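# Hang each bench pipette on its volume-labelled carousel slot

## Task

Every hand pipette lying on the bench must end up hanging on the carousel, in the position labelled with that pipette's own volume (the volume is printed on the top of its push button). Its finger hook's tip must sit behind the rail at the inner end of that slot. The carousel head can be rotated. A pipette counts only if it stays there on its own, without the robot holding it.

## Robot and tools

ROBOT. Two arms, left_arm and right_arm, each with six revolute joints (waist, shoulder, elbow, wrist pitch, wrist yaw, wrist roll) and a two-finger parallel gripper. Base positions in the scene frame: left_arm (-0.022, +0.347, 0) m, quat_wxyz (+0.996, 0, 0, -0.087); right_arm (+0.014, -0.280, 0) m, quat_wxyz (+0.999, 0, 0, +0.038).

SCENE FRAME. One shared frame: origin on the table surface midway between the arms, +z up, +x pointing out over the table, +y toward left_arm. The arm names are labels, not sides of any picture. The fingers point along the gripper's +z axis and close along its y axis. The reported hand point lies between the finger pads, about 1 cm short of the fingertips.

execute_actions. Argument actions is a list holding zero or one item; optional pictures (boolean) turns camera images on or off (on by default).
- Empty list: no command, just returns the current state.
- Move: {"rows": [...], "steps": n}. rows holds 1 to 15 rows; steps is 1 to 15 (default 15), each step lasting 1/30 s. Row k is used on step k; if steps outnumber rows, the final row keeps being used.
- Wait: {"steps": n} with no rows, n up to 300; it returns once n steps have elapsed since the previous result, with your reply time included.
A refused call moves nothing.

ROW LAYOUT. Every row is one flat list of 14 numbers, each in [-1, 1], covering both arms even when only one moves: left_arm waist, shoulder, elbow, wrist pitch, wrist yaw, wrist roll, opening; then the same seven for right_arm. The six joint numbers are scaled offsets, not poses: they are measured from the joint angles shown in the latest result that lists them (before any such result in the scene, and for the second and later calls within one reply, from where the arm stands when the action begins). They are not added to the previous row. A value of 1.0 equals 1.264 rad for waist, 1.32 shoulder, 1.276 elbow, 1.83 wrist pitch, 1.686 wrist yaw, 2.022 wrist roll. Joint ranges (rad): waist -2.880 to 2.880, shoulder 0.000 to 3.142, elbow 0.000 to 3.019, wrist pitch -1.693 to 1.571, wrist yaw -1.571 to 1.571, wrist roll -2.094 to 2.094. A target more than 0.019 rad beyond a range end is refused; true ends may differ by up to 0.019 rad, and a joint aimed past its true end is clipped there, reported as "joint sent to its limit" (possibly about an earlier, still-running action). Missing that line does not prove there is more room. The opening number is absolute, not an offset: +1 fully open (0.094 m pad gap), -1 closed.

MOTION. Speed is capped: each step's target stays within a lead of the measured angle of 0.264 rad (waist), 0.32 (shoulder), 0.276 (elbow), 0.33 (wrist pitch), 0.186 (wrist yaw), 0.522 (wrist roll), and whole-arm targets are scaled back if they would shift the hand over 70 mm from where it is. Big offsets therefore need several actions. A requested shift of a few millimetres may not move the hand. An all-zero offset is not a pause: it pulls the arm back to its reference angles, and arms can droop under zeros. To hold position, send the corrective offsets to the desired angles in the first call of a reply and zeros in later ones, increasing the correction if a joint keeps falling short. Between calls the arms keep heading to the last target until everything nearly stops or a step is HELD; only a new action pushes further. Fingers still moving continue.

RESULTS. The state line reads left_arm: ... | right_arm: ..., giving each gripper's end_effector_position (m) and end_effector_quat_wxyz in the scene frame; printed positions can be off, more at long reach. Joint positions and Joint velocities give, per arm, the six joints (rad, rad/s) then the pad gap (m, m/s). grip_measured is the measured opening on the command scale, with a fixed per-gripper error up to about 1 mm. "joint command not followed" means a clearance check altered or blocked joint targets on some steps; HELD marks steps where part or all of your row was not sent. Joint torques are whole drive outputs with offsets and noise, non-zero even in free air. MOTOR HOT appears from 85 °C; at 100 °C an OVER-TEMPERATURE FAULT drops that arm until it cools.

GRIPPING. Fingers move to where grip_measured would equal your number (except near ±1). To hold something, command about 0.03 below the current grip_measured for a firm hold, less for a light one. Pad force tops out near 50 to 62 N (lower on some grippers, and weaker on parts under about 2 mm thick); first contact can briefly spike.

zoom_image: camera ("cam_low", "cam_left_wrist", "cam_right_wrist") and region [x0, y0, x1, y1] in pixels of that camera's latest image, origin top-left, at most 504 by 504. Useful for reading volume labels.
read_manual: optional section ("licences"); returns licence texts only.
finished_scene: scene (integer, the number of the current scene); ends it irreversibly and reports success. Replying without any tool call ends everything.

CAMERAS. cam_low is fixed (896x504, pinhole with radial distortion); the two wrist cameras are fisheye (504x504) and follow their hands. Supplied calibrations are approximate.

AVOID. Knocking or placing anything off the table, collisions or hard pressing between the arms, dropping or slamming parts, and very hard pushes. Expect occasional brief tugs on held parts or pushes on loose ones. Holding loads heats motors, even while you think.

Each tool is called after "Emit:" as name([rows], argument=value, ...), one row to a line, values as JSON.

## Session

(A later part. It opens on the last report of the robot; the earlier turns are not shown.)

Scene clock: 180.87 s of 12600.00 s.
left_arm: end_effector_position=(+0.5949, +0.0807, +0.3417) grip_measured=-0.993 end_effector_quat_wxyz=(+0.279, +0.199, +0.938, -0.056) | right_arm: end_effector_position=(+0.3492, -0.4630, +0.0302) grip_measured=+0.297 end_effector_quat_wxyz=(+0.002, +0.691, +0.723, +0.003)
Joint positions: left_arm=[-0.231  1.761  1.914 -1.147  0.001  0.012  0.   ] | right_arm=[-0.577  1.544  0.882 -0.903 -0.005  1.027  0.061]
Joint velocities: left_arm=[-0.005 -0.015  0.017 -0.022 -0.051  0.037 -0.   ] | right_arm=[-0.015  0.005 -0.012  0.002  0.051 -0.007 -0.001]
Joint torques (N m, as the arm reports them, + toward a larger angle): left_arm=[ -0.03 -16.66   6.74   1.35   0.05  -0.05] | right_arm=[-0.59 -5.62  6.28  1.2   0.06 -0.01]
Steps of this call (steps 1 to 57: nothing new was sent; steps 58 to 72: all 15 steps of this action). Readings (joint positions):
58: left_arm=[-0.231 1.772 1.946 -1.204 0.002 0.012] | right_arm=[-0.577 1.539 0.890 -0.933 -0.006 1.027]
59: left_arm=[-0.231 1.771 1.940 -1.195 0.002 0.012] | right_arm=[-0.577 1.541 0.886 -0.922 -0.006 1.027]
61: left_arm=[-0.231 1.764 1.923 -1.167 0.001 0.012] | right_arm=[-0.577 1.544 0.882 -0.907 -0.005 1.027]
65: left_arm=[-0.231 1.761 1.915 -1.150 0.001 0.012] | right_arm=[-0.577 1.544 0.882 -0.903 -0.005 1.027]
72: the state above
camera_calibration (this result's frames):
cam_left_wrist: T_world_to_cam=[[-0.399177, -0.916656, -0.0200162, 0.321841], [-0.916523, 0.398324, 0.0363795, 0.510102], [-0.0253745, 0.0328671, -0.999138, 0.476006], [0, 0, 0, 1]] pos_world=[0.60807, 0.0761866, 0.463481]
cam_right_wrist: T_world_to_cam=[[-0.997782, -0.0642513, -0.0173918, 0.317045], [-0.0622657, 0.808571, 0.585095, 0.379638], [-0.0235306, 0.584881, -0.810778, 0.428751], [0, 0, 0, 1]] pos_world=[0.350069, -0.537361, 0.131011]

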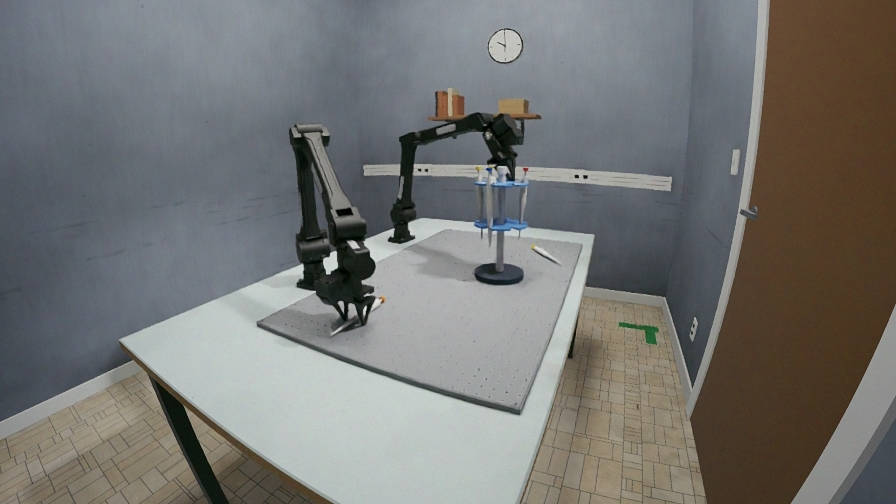

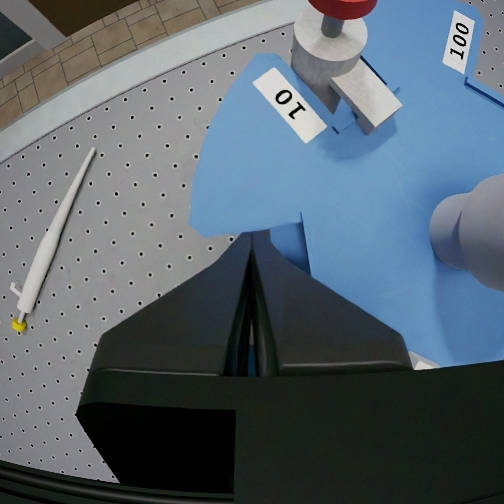

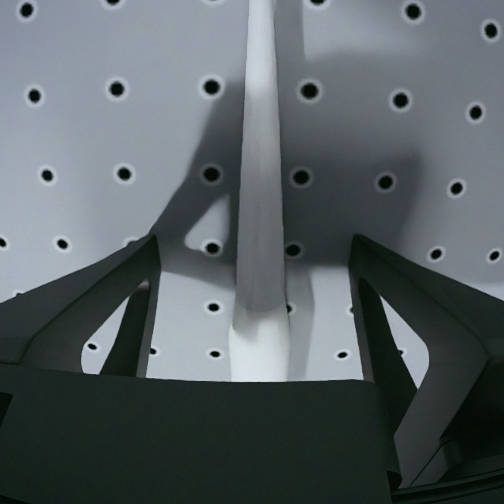

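Emit:
execute_actions([
  {"rows":[[-0.003,-0.008,-0.01,0,0,0,-1,0,0,0.01,0,0,0,-0.85],[-0.006,-0.016,-0.02,0,0,0,-1,0,0,0.01,0,0,0,-0.85],[-0.009,-0.024,-0.03,-0.005,0,0,-1,0,0,0.01,0,0,0,-0.85],[-0.012,-0.032,-0.04,-0.005,0,0,-1,0,0,0.01,0,0,0,-0.85],[-0.016,-0.04,-0.05,-0.01,0,0,-1,0,0,0.01,0,0,0,-0.85],[-0.02,-0.048,-0.06,-0.012,0,0,-1,0,0,0.01,0,0,0,-0.85],[-0.025,-0.056,-0.07,-0.015,0,0,-1,0,0,0.01,0,0,0,-0.85],[-0.03,-0.063,-0.08,-0.017,0,0,-1,0,0,0.01,0,0,0,-0.85]]},
])

Scene clock: 185.90 s of 12600.00 s.
left_arm: end_effector_position=(+0.5554, +0.0790, +0.3418) grip_measured=-0.993 end_effector_quat_wxyz=(+0.261, +0.213, +0.940, -0.056) | right_arm: end_effector_position=(+0.3493, -0.4629, +0.0305) grip_measured=-0.707 end_effector_quat_wxyz=(+0.002, +0.691, +0.723, +0.004)
Joint positions: left_arm=[-0.258  1.683  1.824 -1.171  0.     0.012  0.   ] | right_arm=[-0.577  1.543  0.882 -0.903 -0.006  1.027  0.014]
Joint velocities: left_arm=[-0.015  0.005 -0.007  0.007 -0.095  0.051  0.   ] | right_arm=[ 0.005 -0.005 -0.012 -0.012  0.022 -0.037 -0.001]
Joint torques (N m, as the arm reports them, + toward a larger angle): left_arm=[ -0.85 -17.71   8.08   1.19   0.01  -0.03] | right_arm=[-0.53 -8.46  8.82  0.29  0.09  0.  ]
Steps of this call (steps 1 to 15: the robot went on to your last target; steps 16 to 90: nothing new was sent; then 1.53 s passed at rest; steps 91 to 105: all 15 steps of this action). Readings (joint positions):
91: left_arm=[-0.231 1.759 1.914 -1.146 0.000 0.012] | right_arm=[-0.577 1.543 0.882 -0.903 -0.006 1.027]
92: left_arm=[-0.231 1.758 1.912 -1.145 0.000 0.012] | right_arm=[-0.577 1.543 0.882 -0.903 -0.006 1.027]
94: left_arm=[-0.231 1.749 1.901 -1.145 0.000 0.012] | right_arm=[-0.577 1.543 0.882 -0.903 -0.007 1.027]
98: left_arm=[-0.237 1.709 1.852 -1.149 0.000 0.012] | right_arm=[-0.577 1.543 0.882 -0.903 -0.006 1.027]
105: the state above
camera_calibration (this result's frames):
cam_left_wrist: T_world_to_cam=[[-0.424344, -0.905277, -0.0201667, 0.317652], [-0.90365, 0.421948, 0.0733257, 0.452948], [-0.0578707, 0.0493389, -0.997104, 0.491204], [0, 0, 0, 1]] pos_world=[0.572526, 0.0722073, 0.462975]
cam_right_wrist: T_world_to_cam=[[-0.997767, -0.0642541, -0.0182404, 0.317168], [-0.0627662, 0.808589, 0.585017, 0.379651], [-0.0228408, 0.584855, -0.810816, 0.428712], [0, 0, 0, 1]] pos_world=[0.350081, -0.537337, 0.13129]

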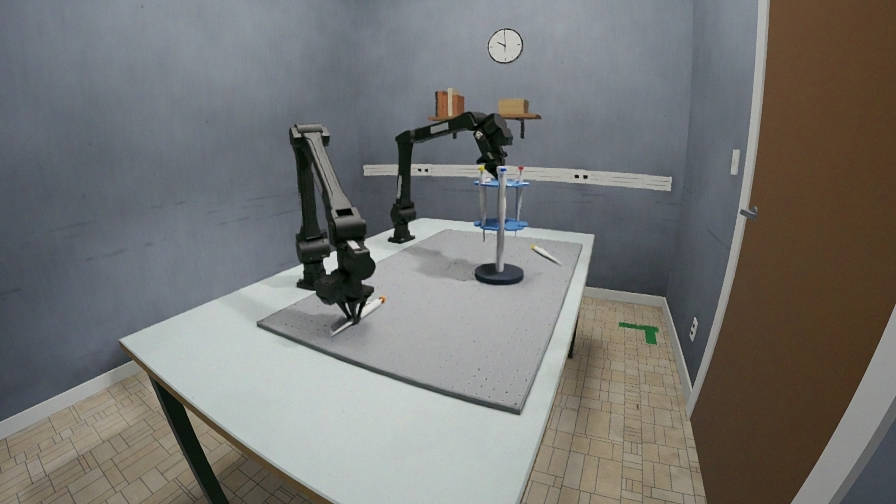

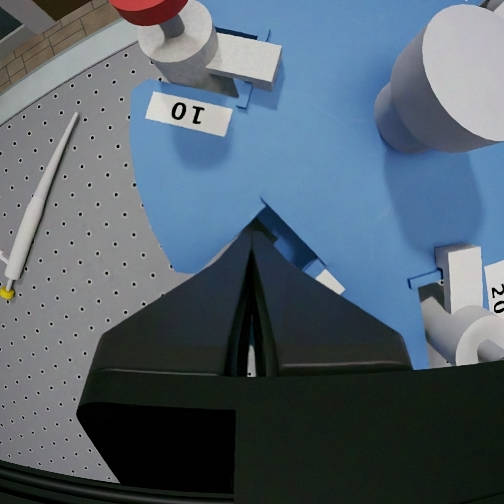

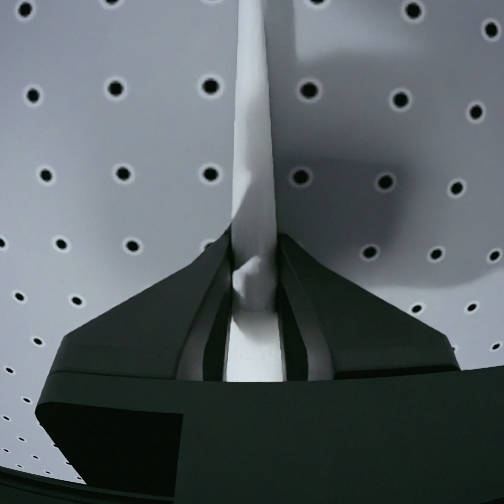

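Emit:
execute_actions([
  {"rows":[[-0.008,-0.014,-0.018,0,0,0,-1,0,0,0.01,0,0,0,-0.85],[-0.016,-0.028,-0.036,0,0,0,-1,0,0,0.01,0,0,0,-0.85],[-0.024,-0.042,-0.054,0,0,0,-1,0,0,0.01,0,0,0,-0.85],[-0.032,-0.056,-0.072,0,0,0,-1,0,0,0.01,0,0,0,-0.85],[-0.042,-0.07,-0.09,0,0,0,-1,0,0,0.01,0,0,0,-0.85],[-0.055,-0.083,-0.105,0,0,0,-1,0,0,0.01,0,0,0,-0.85],[-0.065,-0.086,-0.108,0,0,0,-1,0,0,0.01,0,0,0,-0.85],[-0.075,-0.086,-0.108,0,0,0,-1,0,0,0.01,0,0,0,-0.85],[-0.085,-0.086,-0.108,0,0,0,-1,0,0,0.01,0,0,0,-0.85],[-0.095,-0.086,-0.108,0,0,0,-1,0,0,0.01,0,0,0,-0.85],[-0.105,-0.086,-0.108,0,0,0,-1,0,0,0.01,0,0,0,-0.85],[-0.115,-0.086,-0.108,0,0,0,-1,0,0,0.01,0,0,0,-0.85]]},
], pictures=false)

Emit:
execute_actions([
  {"steps":10},
])

Scene clock: 193.70 s of 12600.00 s.
left_arm: end_effector_position=(+0.4769, +0.0239, +0.3306) grip_measured=-0.993 end_effector_quat_wxyz=(+0.238, +0.280, +0.928, -0.068) | right_arm: end_effector_position=(+0.3493, -0.4629, +0.0305) grip_measured=-0.707 end_effector_quat_wxyz=(+0.002, +0.691, +0.723, +0.004)
Joint positions: left_arm=[-0.399  1.588  1.688 -1.171 -0.     0.012  0.   ] | right_arm=[-0.577  1.543  0.882 -0.903 -0.006  1.027  0.014]
Joint velocities: left_arm=[-0.298 -0.005 -0.007 -0.007  0.007  0.022  0.001] | right_arm=[ 0.005  0.005  0.012 -0.007 -0.037  0.007 -0.   ]
Joint torques (N m, as the arm reports them, + toward a larger angle): left_arm=[  0.93 -17.02   8.7    1.35   0.    -0.04] | right_arm=[-0.6  -8.5   8.77  0.29  0.08 -0.01]
Steps of this call (steps 1 to 15: the robot went on to your last target; steps 16 to 90: nothing new was sent; then 4.30 s passed at rest; steps 91 to 105: all 15 steps of this action). Readings (joint positions):
91: left_arm=[-0.258 1.683 1.822 -1.171 0.000 0.012] | right_arm=[-0.577 1.543 0.882 -0.903 -0.006 1.027]
92: left_arm=[-0.258 1.680 1.817 -1.169 0.000 0.012] | right_arm=[-0.577 1.543 0.882 -0.903 -0.006 1.027]
94: left_arm=[-0.263 1.660 1.789 -1.159 0.001 0.012] | right_arm=[-0.577 1.543 0.882 -0.903 -0.006 1.027]
98: left_arm=[-0.296 1.598 1.702 -1.166 0.001 0.012] | right_arm=[-0.577 1.543 0.882 -0.903 -0.006 1.027]
105: the state above

Scene clock: 194.03 s of 12600.00 s.
left_arm: end_effector_position=(+0.4724, +0.0169, +0.3306) grip_measured=-0.993 end_effector_quat_wxyz=(+0.238, +0.286, +0.926, -0.070) | right_arm: end_effector_position=(+0.3493, -0.4629, +0.0305) grip_measured=-0.707 end_effector_quat_wxyz=(+0.002, +0.691, +0.723, +0.004)
Joint positions: left_arm=[-0.412  1.588  1.688 -1.171  0.     0.012  0.   ] | right_arm=[-0.577  1.543  0.882 -0.903 -0.006  1.027  0.014]
Joint velocities: left_arm=[ 0.005 -0.015 -0.002  0.017 -0.066  0.007  0.001] | right_arm=[-0.005  0.005 -0.007  0.002 -0.007  0.022 -0.   ]
Joint torques (N m, as the arm reports them, + toward a larger angle): left_arm=[  0.69 -17.02   8.7    1.34   0.01  -0.04] | right_arm=[-0.63 -8.51  8.78  0.29  0.07  0.  ]
Steps of this call (steps 1 to 10: the robot went on to your last target). Readings (joint positions):
1: left_arm=[-0.407 1.588 1.688 -1.171 -0.000 0.012] | right_arm=[-0.577 1.543 0.882 -0.903 -0.006 1.027]
2: left_arm=[-0.412 1.588 1.688 -1.171 0.000 0.012] | right_arm=[-0.577 1.543 0.882 -0.903 -0.006 1.027]
4: left_arm=[-0.413 1.588 1.688 -1.171 0.000 0.012] | right_arm=[-0.577 1.543 0.882 -0.903 -0.006 1.027]
8: left_arm=[-0.412 1.588 1.688 -1.171 0.000 0.012] | right_arm=[-0.577 1.543 0.882 -0.903 -0.006 1.027]
10: the state above
camera_calibration (this result's frames):
cam_left_wrist: T_world_to_cam=[[-0.558936, -0.82897, -0.0199568, 0.28821], [-0.82513, 0.55364, 0.112445, 0.352688], [-0.0821647, 0.0793166, -0.993458, 0.488068], [0, 0, 0, 1]] pos_world=[0.492206, 0.00494352, 0.450969]
cam_right_wrist: T_world_to_cam=[[-0.997767, -0.0642541, -0.0182404, 0.317168], [-0.0627662, 0.808589, 0.585017, 0.379651], [-0.0228408, 0.584855, -0.810816, 0.428712], [0, 0, 0, 1]] pos_world=[0.350081, -0.537337, 0.13129]

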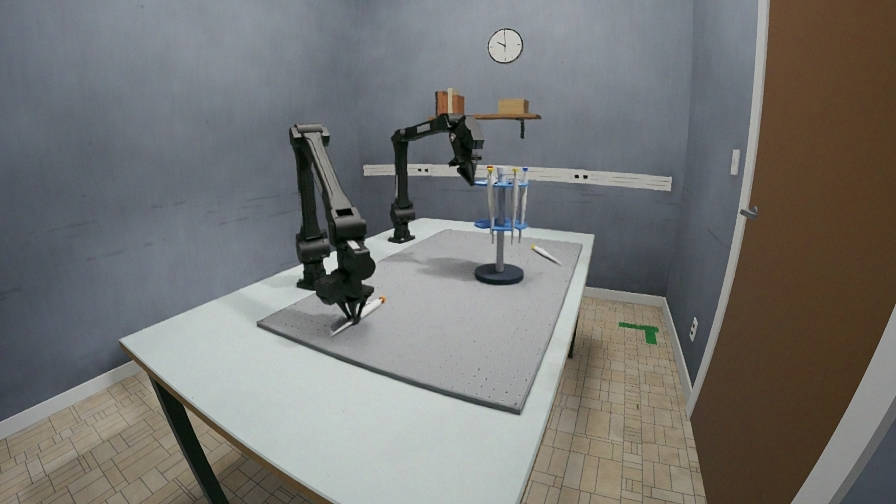

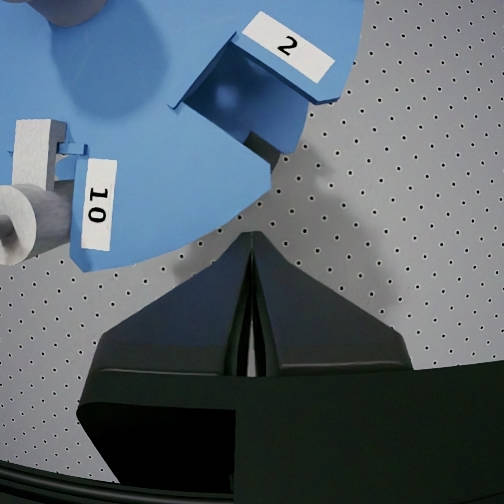

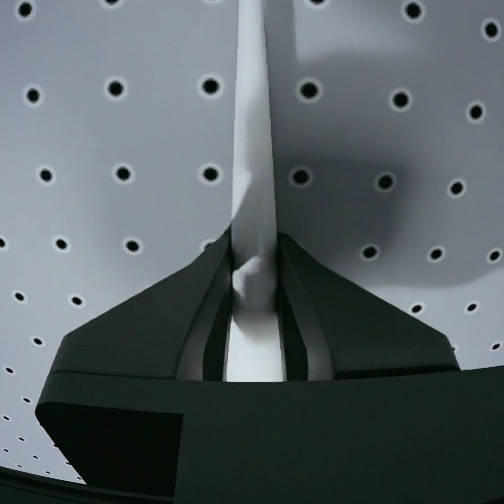

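Emit:
execute_actions([
  {"rows":[[0,-0.05,0.02,0,0,0,-1,0,-0.012,0.04,-0.022,0,0,-0.85],[0,-0.1,0.02,0,0,0,-1,0,-0.024,0.06,-0.045,0,0,-0.85],[0,-0.15,0.02,0,0,0,-1,0,-0.036,0.08,-0.067,0,0,-0.85],[0,-0.2,0.02,0,0,0,-1,0,-0.048,0.1,-0.09,0,0,-0.85],[0,-0.25,0.02,0,0,0,-1,0,-0.06,0.12,-0.112,0,0,-0.85],[0,-0.284,0.02,0,0,0,-1,0,-0.072,0.14,-0.135,0,0,-0.85],[-0.05,-0.284,0.02,0,0,0.1,-1,0,-0.084,0.16,-0.157,0,0,-0.85],[-0.1,-0.284,0.02,0,0,0.2,-1,0,-0.096,0.18,-0.18,0,0,-0.85],[-0.15,-0.284,0.02,0,0,0.3,-1,0,-0.108,0.2,-0.2,0,0,-0.85],[-0.2,-0.284,0.02,0,0,0.4,-1,0,-0.12,0.22,-0.225,0,0,-0.85],[-0.25,-0.284,0.02,0,0,0.5,-1,0,-0.132,0.24,-0.247,0,0,-0.85],[-0.3,-0.284,0.02,0,0,0.6,-1,0,-0.144,0.26,-0.27,0,0,-0.85],[-0.34,-0.284,0.02,0,0,0.7,-1,0,-0.156,0.28,-0.29,0,0,-0.85],[-0.34,-0.284,0.02,0,0,0.8,0.5,0,-0.168,0.3,-0.315,0,0,-0.85],[-0.34,-0.284,0.02,0,0,0.865,0.5,0,-0.18,0.325,-0.338,0,0,-0.85]]},
], pictures=false)

Emit:
execute_actions([
  {"steps":35},
], pictures=false)

Emit:
execute_actions([
  {"rows":[[0,0,-0.3,1,0,0,0.5,0,0,0.02,0,0,0,-0.85],[0,0,-0.3,1,0,0,0.5,0,0,0.02,0,0,0,-0.85],[0,0,-0.3,1,0,0,0.5,0,0,0.02,0,0,0,-0.85],[0,0,-0.3,1,0,0,0.5,0,0,0.02,0,0,0,-0.85],[0,0,-0.3,1,0,0,0.5,0,0,0.02,0,0,0,-0.85],[0,0,-0.3,1,0,0,0.5,0,0,0.02,0,0,0,-0.85],[0,0,-0.3,1,0,0,0.5,0,0,0.02,0,0,0,-0.85],[0,0,-0.3,1,0,0,0.5,0,0,0.02,0,0,0,-0.85],[0,0,-0.3,1,0,0,0.5,0,0,0.02,0,0,0,-0.85],[0,0,-0.3,1,0,0,0.5,0,0,0.02,0,0,0,-0.85],[0,0,-0.3,1,0,0,0.5,0,0,0.02,0,0,0,-0.85],[0,0,-0.3,1,0,0,0.5,0,0,0.02,0,0,0,-0.85],[0,0,-0.95,1,0,0,0.5,0,0,0.02,0,0,0,-0.85]]},
], pictures=false)

Emit:
execute_actions([
  {"steps":50},
])

Scene clock: 206.23 s of 12600.00 s.
left_arm: end_effector_position=(+0.3738, -0.0026, +0.4644) grip_measured=-0.532 end_effector_quat_wxyz=(+0.357, +0.452, +0.814, -0.078) | right_arm: end_effector_position=(+0.3509, -0.4639, +0.1937) grip_measured=-0.707 end_effector_quat_wxyz=(-0.012, +0.691, +0.722, -0.000)
Joint positions: left_arm=[-0.547  1.34   1.688 -1.171 -0.     0.291  0.022] | right_arm=[-0.577  1.377  1.177 -1.394 -0.006  1.027  0.014]
Joint velocities: left_arm=[-1.001 -0.552  0.002 -0.007 -0.022  1.136  0.421] | right_arm=[-0.015 -0.532  0.745 -1.209 -0.022 -0.037 -0.   ]
Joint torques (N m, as the arm reports them, + toward a larger angle): left_arm=[ -2.16 -12.19   9.75   1.66   0.03   0.03] | right_arm=[-0.59 -8.83 13.37  0.27  0.04  0.  ]
Steps of this call (steps 1 to 30: the robot went on to your last target; steps 31 to 90: nothing new was sent; then 8.70 s passed at rest; steps 91 to 105: all 15 steps of this action). Readings (joint positions):
91: left_arm=[-0.412 1.586 1.688 -1.171 0.000 0.012] | right_arm=[-0.577 1.543 0.884 -0.909 -0.006 1.027]
92: left_arm=[-0.412 1.581 1.688 -1.171 0.000 0.012] | right_arm=[-0.577 1.543 0.890 -0.926 -0.006 1.027]
94: left_arm=[-0.412 1.564 1.688 -1.171 0.000 0.012] | right_arm=[-0.577 1.539 0.914 -0.989 -0.006 1.027]
98: left_arm=[-0.414 1.491 1.688 -1.171 0.000 0.043] | right_arm=[-0.577 1.499 0.998 -1.130 -0.006 1.027]
105: the state above

Scene clock: 207.40 s of 12600.00 s.
left_arm: end_effector_position=(+0.2250, -0.0661, +0.5263) grip_measured=+0.497 end_effector_quat_wxyz=(+0.397, +0.891, +0.163, +0.148) | right_arm: end_effector_position=(+0.3434, -0.4598, +0.2593) grip_measured=-0.707 end_effector_quat_wxyz=(+0.017, +0.691, +0.722, +0.008)
Joint positions: left_arm=[-0.855  1.212  1.688 -1.171  0.002  1.749  0.07 ] | right_arm=[-0.577  1.297  1.275 -1.512 -0.006  1.027  0.014]
Joint velocities: left_arm=[-0.015 -0.015 -0.002 -0.002 -0.051  0.051 -0.   ] | right_arm=[ 0.005 -0.005 -0.022  0.002 -0.007  0.007 -0.   ]
Joint torques (N m, as the arm reports them, + toward a larger angle): left_arm=[ 0.78 -7.93 10.55  1.78 -0.03 -0.02] | right_arm=[-0.6  -6.7  11.78 -0.08  0.07 -0.01]
Steps of this call (steps 1 to 35: the robot went on to your last target). Readings (joint positions):
1: left_arm=[-0.583 1.322 1.688 -1.171 -0.000 0.336] | right_arm=[-0.577 1.359 1.204 -1.433 -0.006 1.027]
2: left_arm=[-0.622 1.306 1.688 -1.171 -0.000 0.383] | right_arm=[-0.577 1.342 1.228 -1.464 -0.006 1.027]
4: left_arm=[-0.706 1.277 1.688 -1.171 -0.000 0.506] | right_arm=[-0.577 1.310 1.261 -1.494 -0.006 1.027]
8: left_arm=[-0.853 1.233 1.688 -1.171 0.003 0.886] | right_arm=[-0.577 1.282 1.275 -1.510 -0.006 1.027]
35: the state above

Scene clock: 207.90 s of 12600.00 s.
left_arm: end_effector_position=(+0.2746, -0.1488, +0.4871) grip_measured=+0.498 end_effector_quat_wxyz=(+0.681, +0.675, +0.123, +0.255) | right_arm: end_effector_position=(+0.3434, -0.4598, +0.2593) grip_measured=-0.707 end_effector_quat_wxyz=(+0.017, +0.691, +0.722, +0.008)
Joint positions: left_arm=[-0.855  1.21   1.116  0.152  0.002  1.748  0.07 ] | right_arm=[-0.577  1.297  1.275 -1.512 -0.006  1.027  0.014]
Joint velocities: left_arm=[-0.005 -0.601 -2.088  2.562 -0.007  0.037 -0.001] | right_arm=[-0.005 -0.015 -0.002  0.002 -0.022  0.022  0.   ]
Joint torques (N m, as the arm reports them, + toward a larger angle): left_arm=[-0.08 -5.42  8.2   0.98  0.   -0.14] | right_arm=[-0.59 -7.22 12.03  0.35  0.07 -0.01]
Steps of this call (steps 1 to 15: all 15 steps of this action). Readings (joint positions):
1: left_arm=[-0.855 1.208 1.659 -1.125 0.002 1.749] | right_arm=[-0.577 1.297 1.275 -1.512 -0.006 1.027]
2: left_arm=[-0.855 1.189 1.605 -1.040 0.002 1.749] | right_arm=[-0.577 1.297 1.275 -1.512 -0.006 1.027]
4: left_arm=[-0.855 1.171 1.490 -0.903 0.002 1.749] | right_arm=[-0.577 1.297 1.275 -1.512 -0.006 1.027]
8: left_arm=[-0.855 1.200 1.303 -0.524 0.002 1.749] | right_arm=[-0.577 1.297 1.275 -1.512 -0.006 1.027]
15: the state above

Scene clock: 209.57 s of 12600.00 s.
left_arm: end_effector_position=(+0.2203, -0.0582, +0.2097) grip_measured=+0.498 end_effector_quat_wxyz=(+0.617, +0.740, +0.135, +0.231) | right_arm: end_effector_position=(+0.3434, -0.4598, +0.2593) grip_measured=-0.707 end_effector_quat_wxyz=(+0.017, +0.691, +0.722, +0.008)
Joint positions: left_arm=[-0.855  1.218  0.445  0.64   0.002  1.748  0.07 ] | right_arm=[-0.577  1.297  1.275 -1.512 -0.006  1.027  0.014]
Joint velocities: left_arm=[-0.005 -0.005  0.017  0.002  0.007 -0.037 -0.   ] | right_arm=[ 0.005 -0.005  0.002 -0.012 -0.022 -0.066 -0.   ]
Joint torques (N m, as the arm reports them, + toward a larger angle): left_arm=[-0.24 -6.96  9.74  2.89  0.02 -0.12] | right_arm=[-0.6  -7.19 12.03  0.34  0.07 -0.01]
Steps of this call (steps 1 to 45: the robot went on to your last target; steps 46 to 50: nothing new was sent). Readings (joint positions):
1: left_arm=[-0.855 1.194 1.044 0.233 0.002 1.748] | right_arm=[-0.577 1.297 1.275 -1.512 -0.006 1.027]
2: left_arm=[-0.855 1.187 0.976 0.307 0.002 1.748] | right_arm=[-0.577 1.297 1.275 -1.512 -0.006 1.027]
4: left_arm=[-0.855 1.189 0.847 0.438 0.002 1.748] | right_arm=[-0.577 1.297 1.275 -1.512 -0.006 1.027]
8: left_arm=[-0.855 1.196 0.609 0.558 0.002 1.748] | right_arm=[-0.577 1.297 1.275 -1.512 -0.006 1.027]
50: the state above
All arms were judged still, so your last target was given up. Only a new action makes them travel on or press farther. Fingers that are still opening or closing keep moving.
camera_calibration (this result's frames):
cam_left_wrist: T_world_to_cam=[[0.0938567, 0.191191, -0.977055, 0.198867], [0.408575, 0.887542, 0.212923, -0.0734818], [0.907886, -0.419184, 0.00518593, -0.10334], [0, 0, 0, 1]] pos_world=[0.105179, -0.0161221, 0.210486]
cam_right_wrist: T_world_to_cam=[[-0.996933, -0.0647096, -0.0440088, 0.32194], [-0.0782502, 0.817049, 0.571233, 0.255671], [-0.0010069, 0.572925, -0.819607, 0.60151], [0, 0, 0, 1]] pos_world=[0.341564, -0.532683, 0.361122]

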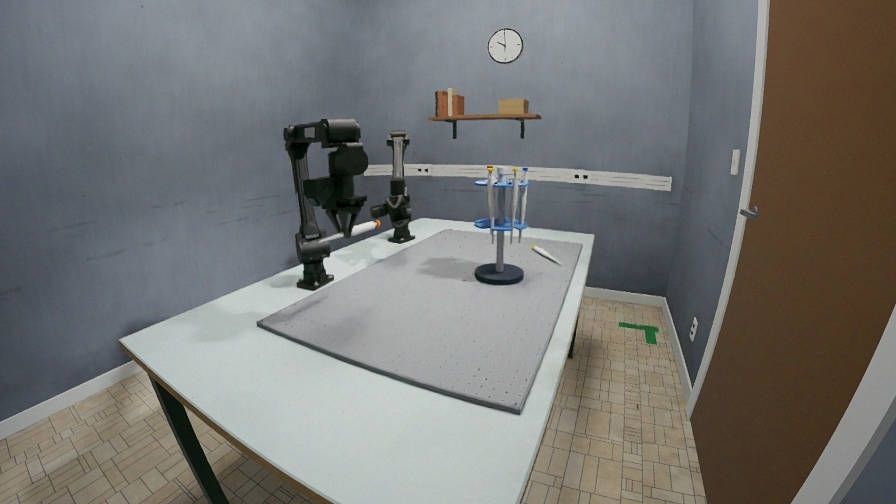

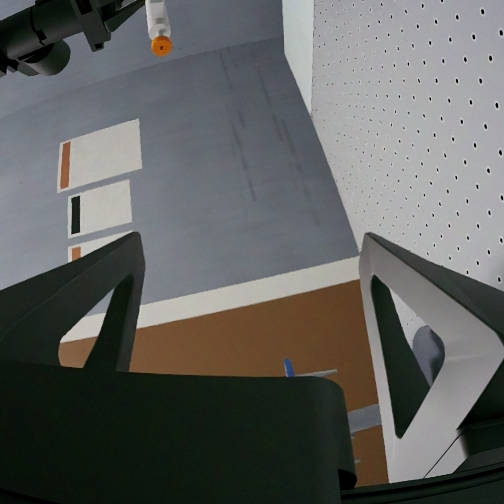

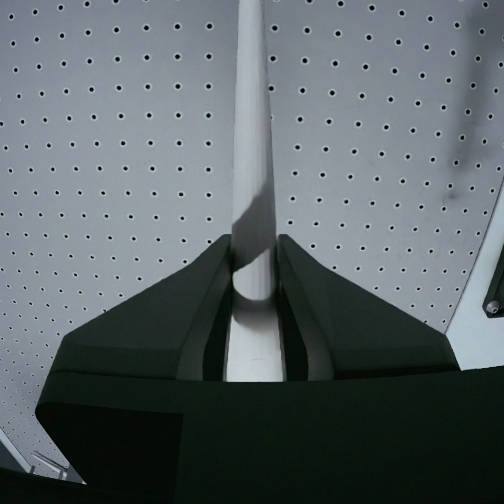

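Emit:
execute_actions(actions=[])

Scene clock: 221.33 s of 12600.00 s.
left_arm: end_effector_position=(+0.2203, -0.0582, +0.2097) grip_measured=+0.498 end_effector_quat_wxyz=(+0.617, +0.740, +0.135, +0.231) | right_arm: end_effector_position=(+0.3434, -0.4598, +0.2593) grip_measured=-0.707 end_effector_quat_wxyz=(+0.017, +0.691, +0.722, +0.008)
Joint positions: left_arm=[-0.855  1.218  0.445  0.64   0.002  1.748  0.07 ] | right_arm=[-0.577  1.297  1.275 -1.512 -0.006  1.027  0.014]
Joint velocities: left_arm=[ 0.005  0.005 -0.017 -0.002 -0.022 -0.066  0.   ] | right_arm=[-0.005 -0.005  0.002 -0.007  0.007  0.066 -0.001]
Joint torques (N m, as the arm reports them, + toward a larger angle): left_arm=[-0.11 -7.    9.75  2.87  0.01 -0.11] | right_arm=[-0.61 -7.25 12.04  0.35  0.07 -0.01]
Steps of this call (steps 1 to 90: nothing new was sent; then 8.77 s passed at rest). Readings (joint positions):
1: left_arm=[-0.855 1.218 0.445 0.640 0.002 1.748] | right_arm=[-0.577 1.297 1.275 -1.512 -0.006 1.027]
2: left_arm=[-0.855 1.218 0.445 0.640 0.002 1.748] | right_arm=[-0.577 1.297 1.275 -1.512 -0.006 1.027]
4: left_arm=[-0.855 1.218 0.445 0.640 0.002 1.748] | right_arm=[-0.577 1.297 1.275 -1.512 -0.006 1.027]
8: left_arm=[-0.855 1.218 0.445 0.640 0.002 1.748] | right_arm=[-0.577 1.297 1.275 -1.512 -0.006 1.027]
90: the state above
camera_calibration (this result's frames):
cam_left_wrist: T_world_to_cam=[[0.0938567, 0.191191, -0.977055, 0.198867], [0.408575, 0.887542, 0.212923, -0.0734818], [0.907886, -0.419184, 0.00518593, -0.10334], [0, 0, 0, 1]] pos_world=[0.105179, -0.0161221, 0.210486]
cam_right_wrist: T_world_to_cam=[[-0.996933, -0.0647096, -0.0440088, 0.32194], [-0.0782502, 0.817049, 0.571233, 0.255671], [-0.0010069, 0.572925, -0.819607, 0.60151], [0, 0, 0, 1]] pos_world=[0.341564, -0.532683, 0.361122]

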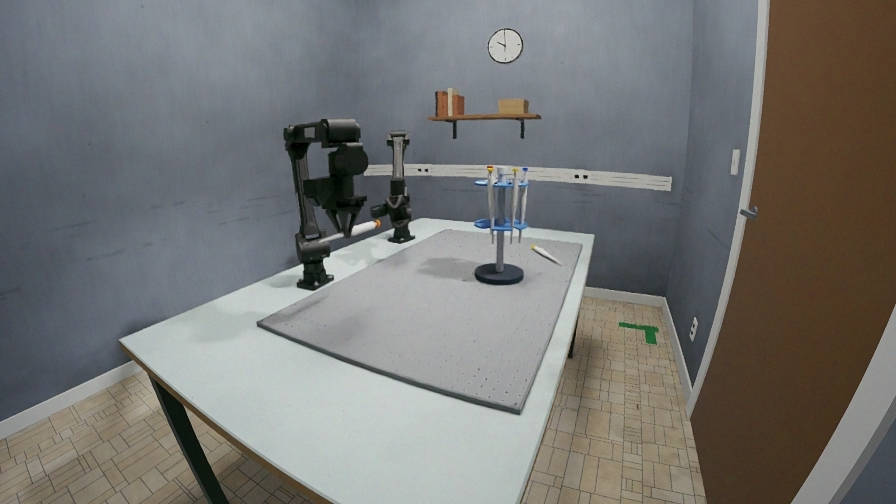

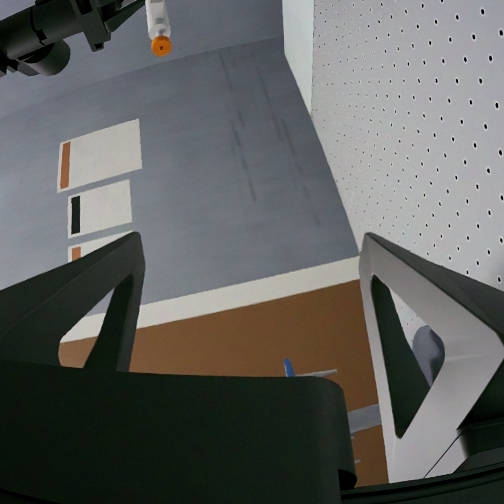

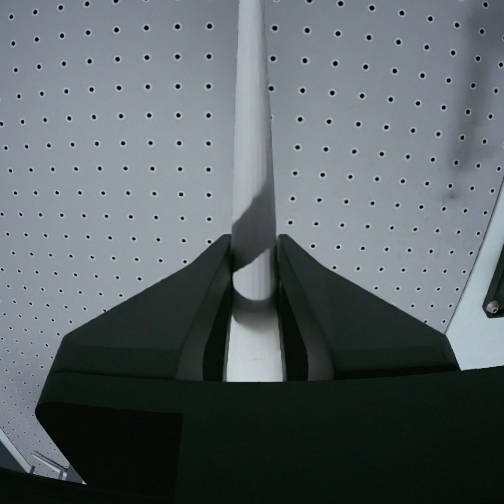

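Emit:
execute_actions([
  {"rows":[[0,0,0.02,0.01,0,0,0.5,0.005,0,0.02,0,0,-0.009,-0.85],[0,0,0.02,0.02,0,0,0.5,0.01,0,0.02,0,0,-0.018,-0.85],[0,0,0.02,0.03,0,0,0.5,0.015,0,0.02,0,0,-0.027,-0.85],[0,0,0.02,0.04,0,0,0.5,0.02,0,0.02,0,0,-0.036,-0.85],[0,0,0.02,0.05,0,0,0.5,0.025,0,0.02,0,0,-0.045,-0.85],[0,0,0.02,0.06,0,0,0.5,0.03,0,0.02,0,0,-0.054,-0.85],[0,0,0.02,0.065,0,0,0.5,0.035,0,0.02,0,0,-0.063,-0.85],[0,0,0.02,0.065,0,0,0.5,0.04,0,0.02,0,0,-0.072,-0.85],[0,0,0.02,0.065,0,0,0.5,0.05,0,0.02,0,0,-0.081,-0.85],[0,0,0.02,0.065,0,0,0.5,0.06,0,0.02,0,0,-0.09,-0.85],[0,0,0.02,0.065,0,0,0.5,0.07,0,0.02,0,0,-0.099,-0.85],[0,0,0.02,0.065,0,0,0.5,0.08,0,0.02,0,0,-0.108,-0.85],[0,0,0.02,0.065,0,0,0.5,0.09,0,0.02,0,0,-0.117,-0.85],[0,0,0.02,0.065,0,0,0.5,0.10,0,0.02,0,0,-0.126,-0.85],[0,0,0.02,0.065,0,0,0.5,0.11,0,0.02,0,0,-0.135,-0.85]]},
], pictures=false)

Emit:
execute_actions([
  {"rows":[[0,0,0.01,0,0,0,0.5,0.01,0,0.01,0,0,-0.009,-0.85],[0,0,0.01,0,0,0,0.5,0.02,0,0.01,0,0,-0.018,-0.85],[0,0,0.01,0,0,0,0.5,0.03,0,0.01,0,0,-0.027,-0.85],[0,0,0.01,0,0,0,0.5,0.04,0,0.01,0,0,-0.036,-0.85],[0,0,0.01,0,0,0,0.5,0.05,0,0.01,0,0,-0.045,-0.85],[0,0,0.01,0,0,0,0.5,0.06,0,0.01,0,0,-0.054,-0.85],[0,0,0.01,0,0,0,0.5,0.07,0,0.01,0,0,-0.063,-0.85],[0,0,0.01,0,0,0,0.5,0.08,0,0.01,0,0,-0.072,-0.85],[0,0,0.01,0,0,0,0.5,0.09,0,0.01,0,0,-0.081,-0.85],[0,0,0.01,0,0,0,0.5,0.10,0,0.01,0,0,-0.09,-0.85],[0,0,0.01,0,0,0,0.5,0.11,0,0.01,0,0,-0.099,-0.85],[0,0,0.01,0,0,0,0.5,0.12,0,0.01,0,0,-0.108,-0.85],[0,0,0.01,0,0,0,0.5,0.13,0,0.01,0,0,-0.117,-0.85],[0,0,0.01,0,0,0,0.5,0.14,0,0.01,0,0,-0.126,-0.85],[0,0,0.01,0,0,0,0.5,0.15,0,0.01,0,0,-0.135,-0.85]]},
], pictures=false)

Emit:
execute_actions([
  {"rows":[[0,0,0.01,0,0,0,0.5,0.01,0,0.01,0,0,-0.009,-0.85],[0,0,0.01,0,0,0,0.5,0.02,0,0.01,0,0,-0.018,-0.85],[0,0,0.01,0,0,0,0.5,0.03,0,0.01,0,0,-0.027,-0.85],[0,0,0.01,0,0,0,0.5,0.04,0,0.01,0,0,-0.036,-0.85],[0,0,0.01,0,0,0,0.5,0.05,0,0.01,0,0,-0.045,-0.85],[0,0,0.01,0,0,0,0.5,0.06,0,0.01,0,0,-0.054,-0.85],[0,0,0.01,0,0,0,0.5,0.07,0,0.01,0,0,-0.063,-0.85],[0,0,0.01,0,0,0,0.5,0.08,0,0.01,0,0,-0.072,-0.85],[0,0,0.01,0,0,0,0.5,0.09,0,0.01,0,0,-0.081,-0.85],[0,0,0.01,0,0,0,0.5,0.10,0,0.01,0,0,-0.09,-0.85],[0,0,0.01,0,0,0,0.5,0.11,0,0.01,0,0,-0.099,-0.85],[0,0,0.01,0,0,0,0.5,0.12,0,0.01,0,0,-0.108,-0.85],[0,0,0.01,0,0,0,0.5,0.13,0,0.01,0,0,-0.117,-0.85],[0,0,0.01,0,0,0,0.5,0.14,0,0.01,0,0,-0.126,-0.85],[0,0,0.01,0,0,0,0.5,0.15,0,0.01,0,0,-0.135,-0.85]]},
], pictures=false)

Emit:
execute_actions([
  {"rows":[[0,0,0.01,0,0,0,0.5,0.01,0,0.01,0,0,-0.009,-0.85],[0,0,0.01,0,0,0,0.5,0.02,0,0.01,0,0,-0.018,-0.85],[0,0,0.01,0,0,0,0.5,0.03,0,0.01,0,0,-0.027,-0.85],[0,0,0.01,0,0,0,0.5,0.04,0,0.01,0,0,-0.036,-0.85],[0,0,0.01,0,0,0,0.5,0.05,0,0.01,0,0,-0.045,-0.85],[0,0,0.01,0,0,0,0.5,0.06,0,0.01,0,0,-0.054,-0.85],[0,0,0.01,0,0,0,0.5,0.07,0,0.01,0,0,-0.063,-0.85],[0,0,0.01,0,0,0,0.5,0.08,0,0.01,0,0,-0.072,-0.85],[0,0,0.01,0,0,0,0.5,0.09,0,0.01,0,0,-0.081,-0.85],[0,0,0.01,0,0,0,0.5,0.10,0,0.01,0,0,-0.09,-0.85],[0,0,0.01,0,0,0,0.5,0.11,0,0.01,0,0,-0.099,-0.85],[0,0,0.01,0,0,0,0.5,0.12,0,0.01,0,0,-0.108,-0.85],[0,0,0.01,0,0,0,0.5,0.13,0,0.01,0,0,-0.117,-0.85],[0,0,0.01,0,0,0,0.5,0.14,0,0.01,0,0,-0.126,-0.85],[0,0,0.01,0,0,0,0.5,0.15,0,0.01,0,0,-0.135,-0.85]]},
], pictures=false)

Emit:
execute_actions([
  {"rows":[[0,0,0.01,0,0,0,0.5,0.01,0,0.01,0,0,-0.009,-0.85],[0,0,0.01,0,0,0,0.5,0.02,0,0.01,0,0,-0.018,-0.85],[0,0,0.01,0,0,0,0.5,0.03,0,0.01,0,0,-0.027,-0.85],[0,0,0.01,0,0,0,0.5,0.04,0,0.01,0,0,-0.036,-0.85],[0,0,0.01,0,0,0,0.5,0.05,0,0.01,0,0,-0.045,-0.85],[0,0,0.01,0,0,0,0.5,0.06,0,0.01,0,0,-0.05,-0.85],[0,0,0.01,0,0,0,0.5,0.07,0,0.01,0,0,-0.05,-0.85],[0,0,0.01,0,0,0,0.5,0.08,0,0.01,0,0,-0.05,-0.85],[0,0,0.01,0,0,0,0.5,0.09,0,0.01,0,0,-0.05,-0.85],[0,0,0.01,0,0,0,0.5,0.10,0,0.01,0,0,-0.05,-0.85],[0,0,0.01,0,0,0,0.5,0.11,0,0.01,0,0,-0.05,-0.85],[0,0,0.01,0,0,0,0.5,0.12,0,0.01,0,0,-0.05,-0.85],[0,0,0.01,0,0,0,0.5,0.13,0,0.01,0,0,-0.05,-0.85],[0,0,0.01,0,0,0,0.5,0.14,0,0.01,0,0,-0.05,-0.85],[0,0,0.01,0,0,0,0.5,0.15,0,0.01,0,0,-0.05,-0.85]]},
], pictures=false)

Emit:
execute_actions([
  {"steps":20},
])

Scene clock: 244.63 s of 12600.00 s.
left_arm: end_effector_position=(+0.2213, -0.0600, +0.2341) grip_measured=+0.498 end_effector_quat_wxyz=(+0.651, +0.707, +0.129, +0.244) | right_arm: end_effector_position=(+0.3594, -0.4266, +0.2593) grip_measured=-0.707 end_effector_quat_wxyz=(+0.017, +0.583, +0.812, +0.007)
Joint positions: left_arm=[-0.855  1.218  0.445  0.74   0.002  1.748  0.07 ] | right_arm=[-0.479  1.297  1.275 -1.512 -0.006  0.843  0.014]
Joint velocities: left_arm=[ 0.005 -0.005  0.007 -0.007  0.022 -0.081  0.001] | right_arm=[ 0.415  0.015 -0.002  0.007  0.022 -0.535 -0.001]
Joint torques (N m, as the arm reports them, + toward a larger angle): left_arm=[-0.25 -6.41  9.33  2.84  0.01 -0.13] | right_arm=[ 0.57 -7.25 12.05  0.37  0.06 -0.07]
Steps of this call (steps 1 to 90: nothing new was sent; then 19.80 s passed at rest; steps 91 to 105: all 15 steps of this action). Readings (joint positions):
91: left_arm=[-0.855 1.218 0.445 0.640 0.002 1.748] | right_arm=[-0.577 1.297 1.275 -1.512 -0.006 1.026]
92: left_arm=[-0.855 1.218 0.445 0.643 0.002 1.748] | right_arm=[-0.577 1.297 1.275 -1.512 -0.006 1.023]
94: left_arm=[-0.855 1.218 0.445 0.663 0.002 1.748] | right_arm=[-0.576 1.297 1.275 -1.512 -0.006 1.008]
98: left_arm=[-0.855 1.218 0.445 0.724 0.002 1.748] | right_arm=[-0.561 1.297 1.275 -1.512 -0.006 0.958]
105: the state above

Scene clock: 245.13 s of 12600.00 s.
left_arm: end_effector_position=(+0.2213, -0.0600, +0.2341) grip_measured=+0.498 end_effector_quat_wxyz=(+0.651, +0.707, +0.129, +0.244) | right_arm: end_effector_position=(+0.3778, -0.3719, +0.2593) grip_measured=-0.707 end_effector_quat_wxyz=(+0.017, +0.438, +0.899, +0.007)
Joint positions: left_arm=[-0.855  1.218  0.445  0.74   0.002  1.748  0.07 ] | right_arm=[-0.325  1.297  1.275 -1.512 -0.006  0.66   0.014]
Joint velocities: left_arm=[-0.024 -0.005 -0.002 -0.017 -0.037  0.051 -0.   ] | right_arm=[ 0.405 -0.005 -0.017 -0.002 -0.007 -0.52  -0.   ]
Joint torques (N m, as the arm reports them, + toward a larger angle): left_arm=[-0.25 -6.66  8.31  2.12  0.   -0.12] | right_arm=[-0.77 -7.27 10.92  0.38  0.07 -0.19]
Steps of this call (steps 1 to 15: all 15 steps of this action). Readings (joint positions):
1: left_arm=[-0.855 1.218 0.445 0.740 0.002 1.748] | right_arm=[-0.467 1.297 1.275 -1.512 -0.006 0.839]
2: left_arm=[-0.855 1.218 0.445 0.740 0.002 1.748] | right_arm=[-0.459 1.297 1.275 -1.512 -0.006 0.836]
4: left_arm=[-0.855 1.218 0.445 0.740 0.002 1.748] | right_arm=[-0.451 1.297 1.275 -1.512 -0.006 0.823]
8: left_arm=[-0.855 1.218 0.445 0.740 0.002 1.748] | right_arm=[-0.425 1.297 1.275 -1.512 -0.006 0.774]
15: the state above

Scene clock: 245.63 s of 12600.00 s.
left_arm: end_effector_position=(+0.2213, -0.0600, +0.2341) grip_measured=+0.498 end_effector_quat_wxyz=(+0.651, +0.707, +0.129, +0.244) | right_arm: end_effector_position=(+0.3876, -0.3147, +0.2593) grip_measured=-0.707 end_effector_quat_wxyz=(+0.017, +0.281, +0.959, +0.007)
Joint positions: left_arm=[-0.855  1.218  0.445  0.74   0.002  1.748  0.07 ] | right_arm=[-0.171  1.297  1.275 -1.512 -0.007  0.476  0.014]
Joint velocities: left_arm=[ 0.005 -0.015 -0.017 -0.022  0.051  0.066  0.001] | right_arm=[ 0.405  0.005  0.017 -0.007 -0.022 -0.476  0.001]
Joint torques (N m, as the arm reports them, + toward a larger angle): left_arm=[-0.32 -6.66  8.33  2.13  0.   -0.12] | right_arm=[ 0.78 -7.41 10.92  0.38  0.06 -0.13]
Steps of this call (steps 1 to 15: all 15 steps of this action). Readings (joint positions):
1: left_arm=[-0.855 1.218 0.445 0.740 0.002 1.748] | right_arm=[-0.314 1.297 1.275 -1.512 -0.007 0.655]
2: left_arm=[-0.855 1.218 0.445 0.740 0.002 1.748] | right_arm=[-0.306 1.297 1.275 -1.512 -0.007 0.653]
4: left_arm=[-0.855 1.218 0.445 0.740 0.002 1.748] | right_arm=[-0.298 1.297 1.275 -1.512 -0.007 0.639]
8: left_arm=[-0.855 1.218 0.445 0.740 0.002 1.748] | right_arm=[-0.272 1.297 1.275 -1.512 -0.007 0.591]
15: the state above

Scene clock: 246.13 s of 12600.00 s.
left_arm: end_effector_position=(+0.2213, -0.0600, +0.2341) grip_measured=+0.498 end_effector_quat_wxyz=(+0.651, +0.707, +0.129, +0.244) | right_arm: end_effector_position=(+0.3885, -0.2569, +0.2593) grip_measured=-0.707 end_effector_quat_wxyz=(+0.017, +0.116, +0.993, +0.007)
Joint positions: left_arm=[-0.855  1.218  0.445  0.74   0.002  1.748  0.07 ] | right_arm=[-0.017  1.297  1.275 -1.512 -0.008  0.292  0.014]
Joint velocities: left_arm=[ 0.005 -0.015  0.017 -0.002 -0.007 -0.007  0.   ] | right_arm=[ 0.396  0.005 -0.007 -0.017  0.007 -0.549 -0.001]
Joint torques (N m, as the arm reports them, + toward a larger angle): left_arm=[-0.1  -6.36  8.34  2.1   0.   -0.12] | right_arm=[ 0.32 -7.21 10.94  0.39  0.05 -0.15]
Steps of this call (steps 1 to 15: all 15 steps of this action). Readings (joint positions):
1: left_arm=[-0.855 1.218 0.445 0.740 0.002 1.748] | right_arm=[-0.160 1.297 1.275 -1.512 -0.007 0.472]
2: left_arm=[-0.855 1.218 0.445 0.740 0.002 1.748] | right_arm=[-0.152 1.297 1.275 -1.512 -0.008 0.469]
4: left_arm=[-0.855 1.218 0.445 0.740 0.002 1.748] | right_arm=[-0.144 1.297 1.275 -1.512 -0.008 0.456]
8: left_arm=[-0.855 1.218 0.445 0.740 0.002 1.748] | right_arm=[-0.118 1.297 1.275 -1.512 -0.008 0.407]
15: the state above

Scene clock: 246.63 s of 12600.00 s.
left_arm: end_effector_position=(+0.2213, -0.0600, +0.2341) grip_measured=+0.498 end_effector_quat_wxyz=(+0.651, +0.707, +0.129, +0.244) | right_arm: end_effector_position=(+0.3805, -0.1995, +0.2593) grip_measured=-0.707 end_effector_quat_wxyz=(+0.017, -0.000, +1.000, +0.008)
Joint positions: left_arm=[-0.855  1.218  0.445  0.74   0.002  1.748  0.07 ] | right_arm=[ 0.137  1.297  1.275 -1.512 -0.008  0.213  0.014]
Joint velocities: left_arm=[-0.005  0.005  0.007  0.002 -0.007 -0.051 -0.   ] | right_arm=[ 0.425 -0.015 -0.012 -0.007  0.051 -0.022  0.   ]
Joint torques (N m, as the arm reports them, + toward a larger angle): left_arm=[-0.22 -6.51  8.31  2.14  0.01 -0.13] | right_arm=[-0.37 -7.25 10.94  0.38  0.03 -0.13]
Steps of this call (steps 1 to 15: all 15 steps of this action). Readings (joint positions):
1: left_arm=[-0.855 1.218 0.445 0.740 0.002 1.748] | right_arm=[-0.006 1.297 1.275 -1.512 -0.008 0.288]
2: left_arm=[-0.855 1.218 0.445 0.740 0.002 1.748] | right_arm=[0.002 1.297 1.275 -1.512 -0.008 0.286]
4: left_arm=[-0.855 1.218 0.445 0.740 0.002 1.748] | right_arm=[0.009 1.297 1.275 -1.512 -0.008 0.272]
8: left_arm=[-0.855 1.218 0.445 0.740 0.002 1.748] | right_arm=[0.037 1.297 1.275 -1.512 -0.008 0.236]
15: the state above

Scene clock: 247.30 s of 12600.00 s.
left_arm: end_effector_position=(+0.2213, -0.0600, +0.2341) grip_measured=+0.498 end_effector_quat_wxyz=(+0.651, +0.707, +0.129, +0.244) | right_arm: end_effector_position=(+0.3775, -0.1871, +0.2593) grip_measured=-0.707 end_effector_quat_wxyz=(+0.017, -0.020, +1.000, +0.008)
Joint positions: left_arm=[-0.855  1.218  0.445  0.74   0.002  1.748  0.07 ] | right_arm=[ 0.171  1.297  1.275 -1.512 -0.008  0.208  0.014]
Joint velocities: left_arm=[ 0.015 -0.005 -0.002 -0.002 -0.007  0.007 -0.001] | right_arm=[-0.005 -0.005 -0.002  0.002 -0.022  0.051  0.   ]
Joint torques (N m, as the arm reports them, + toward a larger angle): left_arm=[-0.25 -6.69  8.35  2.14  0.   -0.13] | right_arm=[-0.54 -7.26 10.93  0.39  0.05 -0.16]
Steps of this call (steps 1 to 20: the robot went on to your last target). Readings (joint positions):
1: left_arm=[-0.855 1.218 0.445 0.740 0.002 1.748] | right_arm=[0.150 1.297 1.275 -1.512 -0.008 0.212]
2: left_arm=[-0.855 1.218 0.445 0.740 0.002 1.748] | right_arm=[0.160 1.297 1.275 -1.512 -0.008 0.211]
4: left_arm=[-0.855 1.218 0.445 0.740 0.002 1.748] | right_arm=[0.170 1.297 1.275 -1.512 -0.008 0.210]
8: left_arm=[-0.855 1.218 0.445 0.740 0.002 1.748] | right_arm=[0.171 1.297 1.275 -1.512 -0.008 0.208]
20: the state above
camera_calibration (this result's frames):
cam_left_wrist: T_world_to_cam=[[0.144149, 0.107439, -0.983706, 0.208329], [0.399083, 0.903349, 0.157143, -0.0614323], [0.905513, -0.415232, 0.0873403, -0.123639], [0, 0, 0, 1]] pos_world=[0.106443, -0.018227, 0.225387]
cam_right_wrist: T_world_to_cam=[[0.0609222, -0.997841, -0.0245226, -0.205481], [-0.829184, -0.0642711, 0.555268, 0.158285], [-0.555645, -0.0134944, -0.83131, 0.548028], [0, 0, 0, 1]] pos_world=[0.448275, -0.187469, 0.362652]

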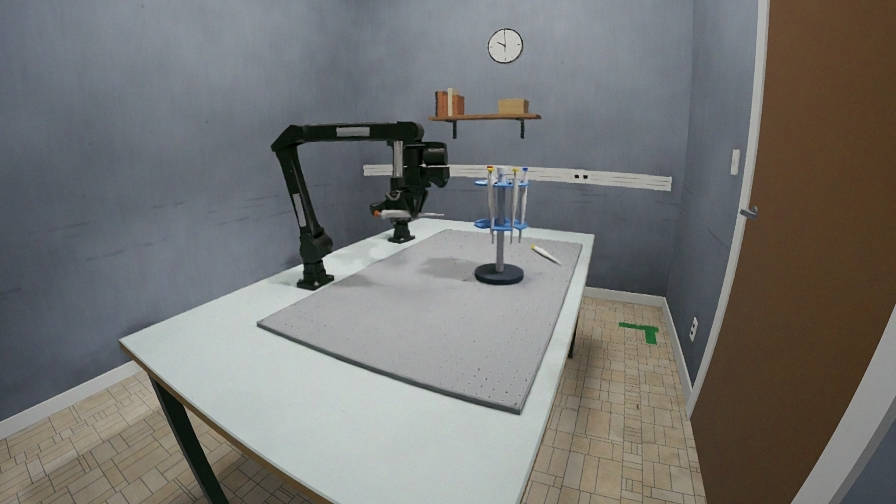

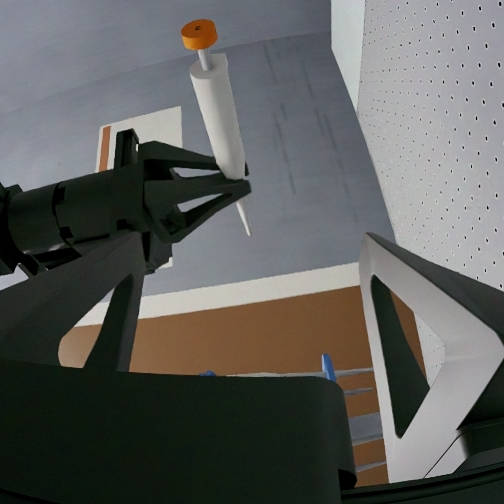

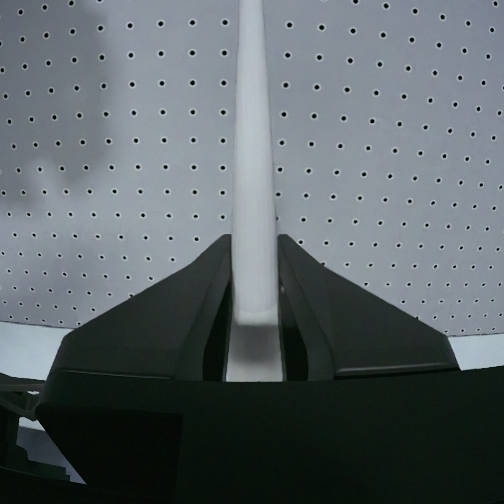

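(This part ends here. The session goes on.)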